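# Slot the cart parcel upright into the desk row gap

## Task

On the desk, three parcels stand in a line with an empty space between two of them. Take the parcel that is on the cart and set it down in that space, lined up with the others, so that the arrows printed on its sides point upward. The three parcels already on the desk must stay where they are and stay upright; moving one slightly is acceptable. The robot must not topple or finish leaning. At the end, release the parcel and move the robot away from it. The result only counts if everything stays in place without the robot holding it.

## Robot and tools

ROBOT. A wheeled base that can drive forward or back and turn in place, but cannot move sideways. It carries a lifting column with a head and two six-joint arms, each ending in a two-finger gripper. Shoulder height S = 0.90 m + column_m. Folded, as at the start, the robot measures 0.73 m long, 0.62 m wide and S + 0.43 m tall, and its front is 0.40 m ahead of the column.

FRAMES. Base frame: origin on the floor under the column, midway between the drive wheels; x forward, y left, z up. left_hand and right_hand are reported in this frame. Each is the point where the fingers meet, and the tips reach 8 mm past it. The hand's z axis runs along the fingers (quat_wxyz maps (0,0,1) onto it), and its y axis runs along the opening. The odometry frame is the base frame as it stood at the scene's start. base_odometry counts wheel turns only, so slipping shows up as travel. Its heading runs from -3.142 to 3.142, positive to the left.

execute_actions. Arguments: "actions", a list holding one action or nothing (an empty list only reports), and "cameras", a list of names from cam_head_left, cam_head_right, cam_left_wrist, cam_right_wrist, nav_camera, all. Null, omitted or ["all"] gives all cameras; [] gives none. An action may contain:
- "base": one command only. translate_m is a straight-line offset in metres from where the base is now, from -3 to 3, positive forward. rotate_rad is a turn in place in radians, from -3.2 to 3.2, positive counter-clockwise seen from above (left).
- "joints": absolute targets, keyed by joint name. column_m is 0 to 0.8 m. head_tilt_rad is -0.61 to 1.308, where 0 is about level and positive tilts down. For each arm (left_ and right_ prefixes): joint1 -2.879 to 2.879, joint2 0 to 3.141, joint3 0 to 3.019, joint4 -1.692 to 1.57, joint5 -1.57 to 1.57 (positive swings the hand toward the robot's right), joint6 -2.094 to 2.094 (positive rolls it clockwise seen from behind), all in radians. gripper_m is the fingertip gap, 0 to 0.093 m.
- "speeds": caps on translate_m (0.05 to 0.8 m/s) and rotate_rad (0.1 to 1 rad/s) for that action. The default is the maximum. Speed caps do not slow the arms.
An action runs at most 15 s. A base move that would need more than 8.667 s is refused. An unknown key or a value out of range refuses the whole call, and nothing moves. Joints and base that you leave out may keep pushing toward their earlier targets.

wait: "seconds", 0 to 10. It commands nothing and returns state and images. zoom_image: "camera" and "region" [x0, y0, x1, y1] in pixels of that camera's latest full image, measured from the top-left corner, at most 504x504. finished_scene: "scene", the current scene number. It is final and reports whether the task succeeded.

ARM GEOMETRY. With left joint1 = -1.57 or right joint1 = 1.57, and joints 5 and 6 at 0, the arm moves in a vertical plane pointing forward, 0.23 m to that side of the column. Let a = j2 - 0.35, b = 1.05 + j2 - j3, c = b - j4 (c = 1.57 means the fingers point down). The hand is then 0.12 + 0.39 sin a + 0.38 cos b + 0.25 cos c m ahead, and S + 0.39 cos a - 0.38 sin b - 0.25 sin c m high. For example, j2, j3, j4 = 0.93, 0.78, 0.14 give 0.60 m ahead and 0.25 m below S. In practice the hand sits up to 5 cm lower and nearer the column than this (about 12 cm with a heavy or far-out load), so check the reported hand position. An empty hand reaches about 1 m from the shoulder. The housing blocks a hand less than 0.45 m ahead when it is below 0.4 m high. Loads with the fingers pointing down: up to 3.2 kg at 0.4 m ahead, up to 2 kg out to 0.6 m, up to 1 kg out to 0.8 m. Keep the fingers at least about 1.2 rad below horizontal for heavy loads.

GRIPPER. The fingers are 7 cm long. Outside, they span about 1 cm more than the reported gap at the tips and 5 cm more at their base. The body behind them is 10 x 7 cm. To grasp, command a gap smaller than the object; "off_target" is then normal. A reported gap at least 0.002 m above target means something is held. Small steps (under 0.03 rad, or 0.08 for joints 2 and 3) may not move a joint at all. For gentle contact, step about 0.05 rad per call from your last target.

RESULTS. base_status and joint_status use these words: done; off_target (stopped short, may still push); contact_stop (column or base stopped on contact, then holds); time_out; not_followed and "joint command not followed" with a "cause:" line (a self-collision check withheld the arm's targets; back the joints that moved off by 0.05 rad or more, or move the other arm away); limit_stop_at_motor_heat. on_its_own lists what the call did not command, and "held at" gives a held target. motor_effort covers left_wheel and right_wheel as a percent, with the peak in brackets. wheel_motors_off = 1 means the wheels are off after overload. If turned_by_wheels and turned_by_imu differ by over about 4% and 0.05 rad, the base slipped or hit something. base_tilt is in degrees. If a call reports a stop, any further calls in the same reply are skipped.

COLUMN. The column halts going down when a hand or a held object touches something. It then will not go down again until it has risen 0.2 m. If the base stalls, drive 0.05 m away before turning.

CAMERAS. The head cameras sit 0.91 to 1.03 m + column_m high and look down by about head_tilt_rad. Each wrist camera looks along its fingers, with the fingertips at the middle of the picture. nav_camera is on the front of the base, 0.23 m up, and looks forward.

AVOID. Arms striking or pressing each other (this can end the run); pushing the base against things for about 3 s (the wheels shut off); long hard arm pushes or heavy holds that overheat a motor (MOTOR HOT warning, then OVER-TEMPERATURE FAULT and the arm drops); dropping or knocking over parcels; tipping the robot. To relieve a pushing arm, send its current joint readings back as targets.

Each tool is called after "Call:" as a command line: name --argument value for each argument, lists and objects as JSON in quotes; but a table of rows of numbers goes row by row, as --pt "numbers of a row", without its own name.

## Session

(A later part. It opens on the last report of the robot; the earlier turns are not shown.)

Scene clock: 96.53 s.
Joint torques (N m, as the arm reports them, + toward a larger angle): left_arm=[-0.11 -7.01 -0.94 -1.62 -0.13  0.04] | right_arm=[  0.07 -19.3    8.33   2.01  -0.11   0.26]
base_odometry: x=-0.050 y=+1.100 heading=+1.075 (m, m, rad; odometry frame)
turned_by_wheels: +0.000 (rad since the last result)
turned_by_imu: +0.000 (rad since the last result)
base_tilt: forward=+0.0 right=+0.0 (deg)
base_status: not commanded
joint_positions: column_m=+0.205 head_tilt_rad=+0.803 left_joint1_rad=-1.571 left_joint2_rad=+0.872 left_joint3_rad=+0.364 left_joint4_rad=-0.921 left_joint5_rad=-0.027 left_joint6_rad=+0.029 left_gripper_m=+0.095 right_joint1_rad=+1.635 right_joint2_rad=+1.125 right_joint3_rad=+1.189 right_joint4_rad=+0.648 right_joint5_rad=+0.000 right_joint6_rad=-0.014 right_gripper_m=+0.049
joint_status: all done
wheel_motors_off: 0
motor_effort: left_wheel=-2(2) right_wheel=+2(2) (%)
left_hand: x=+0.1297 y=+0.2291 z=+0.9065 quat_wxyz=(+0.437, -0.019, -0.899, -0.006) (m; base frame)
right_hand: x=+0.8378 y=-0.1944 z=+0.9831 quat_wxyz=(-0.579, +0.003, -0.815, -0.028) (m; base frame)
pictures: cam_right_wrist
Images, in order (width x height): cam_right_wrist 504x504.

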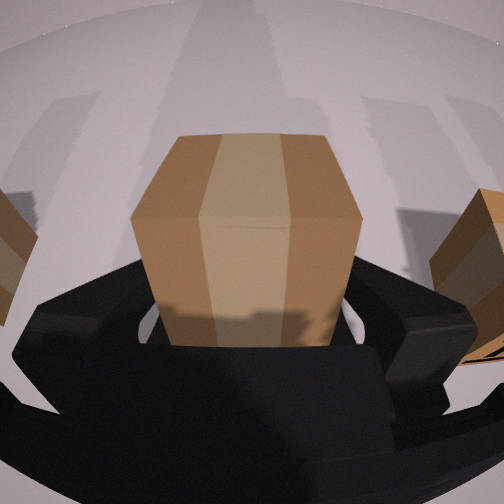

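Touched down. Release.

Call:
execute_actions --actions '[{"joints":{"right_gripper_m":0.075,"column_m":0.22}}]' --cameras '[]'

Call:
execute_actions --actions '[{"base":{"translate_m":-0.2},"speeds":{"translate_m":0.2}}]' --cameras '["cam_head_left","cam_head_right","cam_right_wrist"]'

Scene clock: 98.27 s.
Joint torques (N m, as the arm reports them, + toward a larger angle): left_arm=[-0.07 -7.09 -0.85 -1.54 -0.12  0.04] | right_arm=[  0.84 -20.29   8.17   1.98  -0.11   0.28]
base_odometry: x=-0.050 y=+1.100 heading=+1.075 (m, m, rad; odometry frame)
turned_by_wheels: +0.000 (rad since the last result)
turned_by_imu: +0.000 (rad since the last result)
base_tilt: forward=+0.0 right=-0.2 (deg)
base_status: not commanded
joint_positions: column_m=+0.220 head_tilt_rad=+0.803 left_joint1_rad=-1.571 left_joint2_rad=+0.872 left_joint3_rad=+0.364 left_joint4_rad=-0.921 left_joint5_rad=-0.027 left_joint6_rad=+0.029 left_gripper_m=+0.095 right_joint1_rad=+1.635 right_joint2_rad=+1.138 right_joint3_rad=+1.189 right_joint4_rad=+0.648 right_joint5_rad=+0.000 right_joint6_rad=-0.014 right_gripper_m=+0.075
joint_status: all done
wheel_motors_off: 0
motor_effort: left_wheel=-2(2) right_wheel=+2(2) (%)
left_hand: x=+0.1297 y=+0.2291 z=+0.9214 quat_wxyz=(+0.437, -0.019, -0.899, -0.006) (m; base frame)
right_hand: x=+0.8361 y=-0.1939 z=+0.9887 quat_wxyz=(-0.574, +0.003, -0.818, -0.028) (m; base frame)
pictures: none
No camera images: the call's "cameras" was empty. Leave "cameras" out to get every camera's image.

Scene clock: 100.13 s.
Joint torques (N m, as the arm reports them, + toward a larger angle): left_arm=[-0.29 -7.08 -0.87 -1.57 -0.13  0.07] | right_arm=[  0.34 -20.95   8.18   2.27  -0.12   0.23]
base_odometry: x=-0.145 y=+0.924 heading=+1.077 (m, m, rad; odometry frame)
turned_by_wheels: +0.002 (rad since the last result)
turned_by_imu: +0.002 (rad since the last result)
base_tilt: forward=+0.0 right=+0.0 (deg)
base_status: done
joint_positions: column_m=+0.220 head_tilt_rad=+0.803 left_joint1_rad=-1.571 left_joint2_rad=+0.871 left_joint3_rad=+0.362 left_joint4_rad=-0.921 left_joint5_rad=-0.027 left_joint6_rad=+0.029 left_gripper_m=+0.095 right_joint1_rad=+1.635 right_joint2_rad=+1.139 right_joint3_rad=+1.189 right_joint4_rad=+0.648 right_joint5_rad=+0.000 right_joint6_rad=-0.014 right_gripper_m=+0.075
joint_status: not commanded
wheel_motors_off: 0
motor_effort: left_wheel=+0(41) right_wheel=-1(33) (%)
left_hand: x=+0.1290 y=+0.2291 z=+0.9217 quat_wxyz=(+0.438, -0.019, -0.899, -0.006) (m; base frame)
right_hand: x=+0.8357 y=-0.1939 z=+0.9875 quat_wxyz=(-0.573, +0.003, -0.819, -0.028) (m; base frame)
pictures: cam_head_left, cam_head_right, cam_right_wrist
Images, in order (width x height): cam_head_left 896x504, cam_head_right 896x504, cam_right_wrist 504x504.

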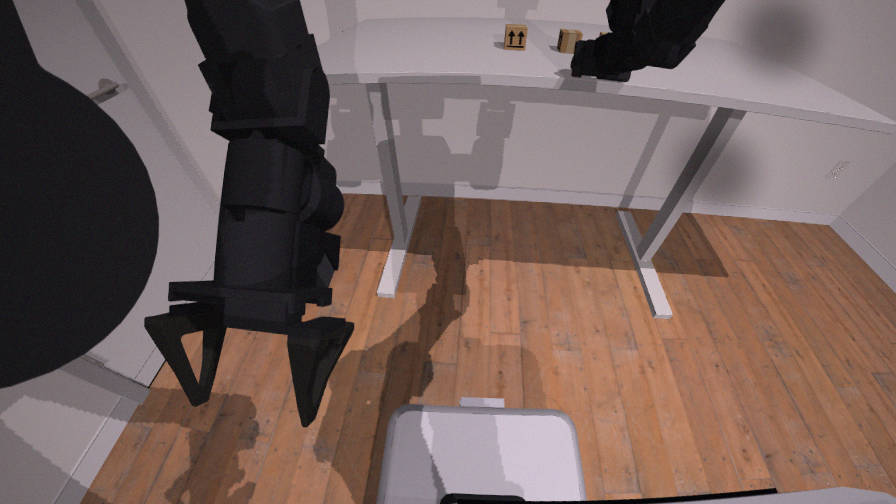

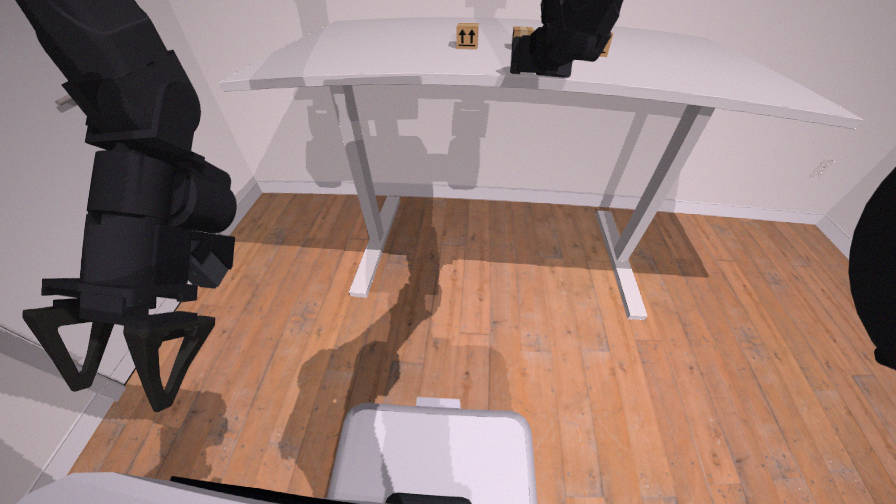

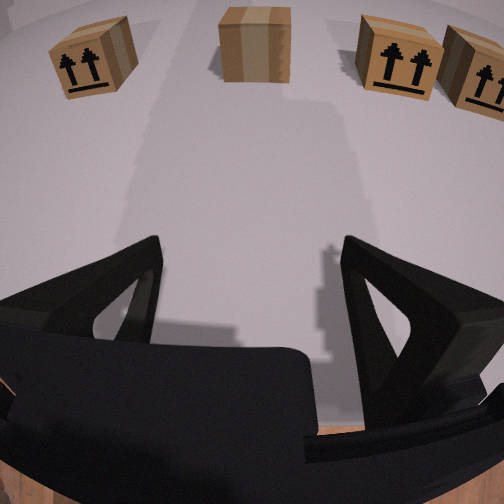

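Call:
execute_actions --actions '[{"base":{"translate_m":-0.4}}]' --cameras '["cam_head_left"]'

Call:
zoom_image --camera "cam_head_left" --region '[460,0,700,110]'

Scene clock: 103.90 s.
Joint torques (N m, as the arm reports them, + toward a larger angle): left_arm=[-0.25 -7.08 -0.94 -1.58 -0.14  0.06] | right_arm=[  0.34 -20.5    8.16   2.17  -0.06   0.27]
base_odometry: x=-0.335 y=+0.572 heading=+1.076 (m, m, rad; odometry frame)
turned_by_wheels: -0.001 (rad since the last result)
turned_by_imu: -0.001 (rad since the last result)
base_tilt: forward=+0.1 right=-0.1 (deg)
base_status: done
joint_positions: column_m=+0.220 head_tilt_rad=+0.803 left_joint1_rad=-1.571 left_joint2_rad=+0.871 left_joint3_rad=+0.361 left_joint4_rad=-0.921 left_joint5_rad=-0.027 left_joint6_rad=+0.029 left_gripper_m=+0.095 right_joint1_rad=+1.635 right_joint2_rad=+1.140 right_joint3_rad=+1.188 right_joint4_rad=+0.648 right_joint5_rad=+0.000 right_joint6_rad=-0.014 right_gripper_m=+0.075
joint_status: not commanded
wheel_motors_off: 0
motor_effort: left_wheel=-1(36) right_wheel=+0(57) (%)
left_hand: x=+0.1284 y=+0.2291 z=+0.9219 quat_wxyz=(+0.438, -0.019, -0.899, -0.006) (m; base frame)
right_hand: x=+0.8353 y=-0.1938 z=+0.9866 quat_wxyz=(-0.572, +0.003, -0.819, -0.028) (m; base frame)
pictures: cam_head_left
Images, in order (width x height): cam_head_left 896x504.

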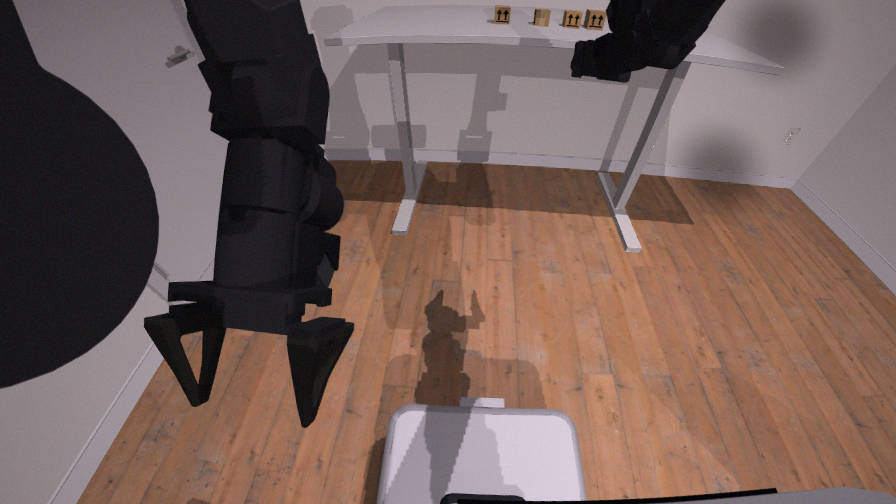

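Region (460, 0, 700, 110) of cam_head_left's 896x504 image, scaled by 2.100, with more detail than that image has; it fills the top 231 rows of this view, and the rest is white.

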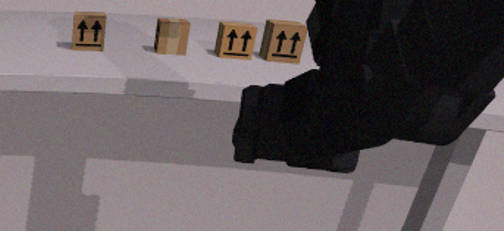

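Call:
finished_scene --scene 1

The scene is finished: the task was done.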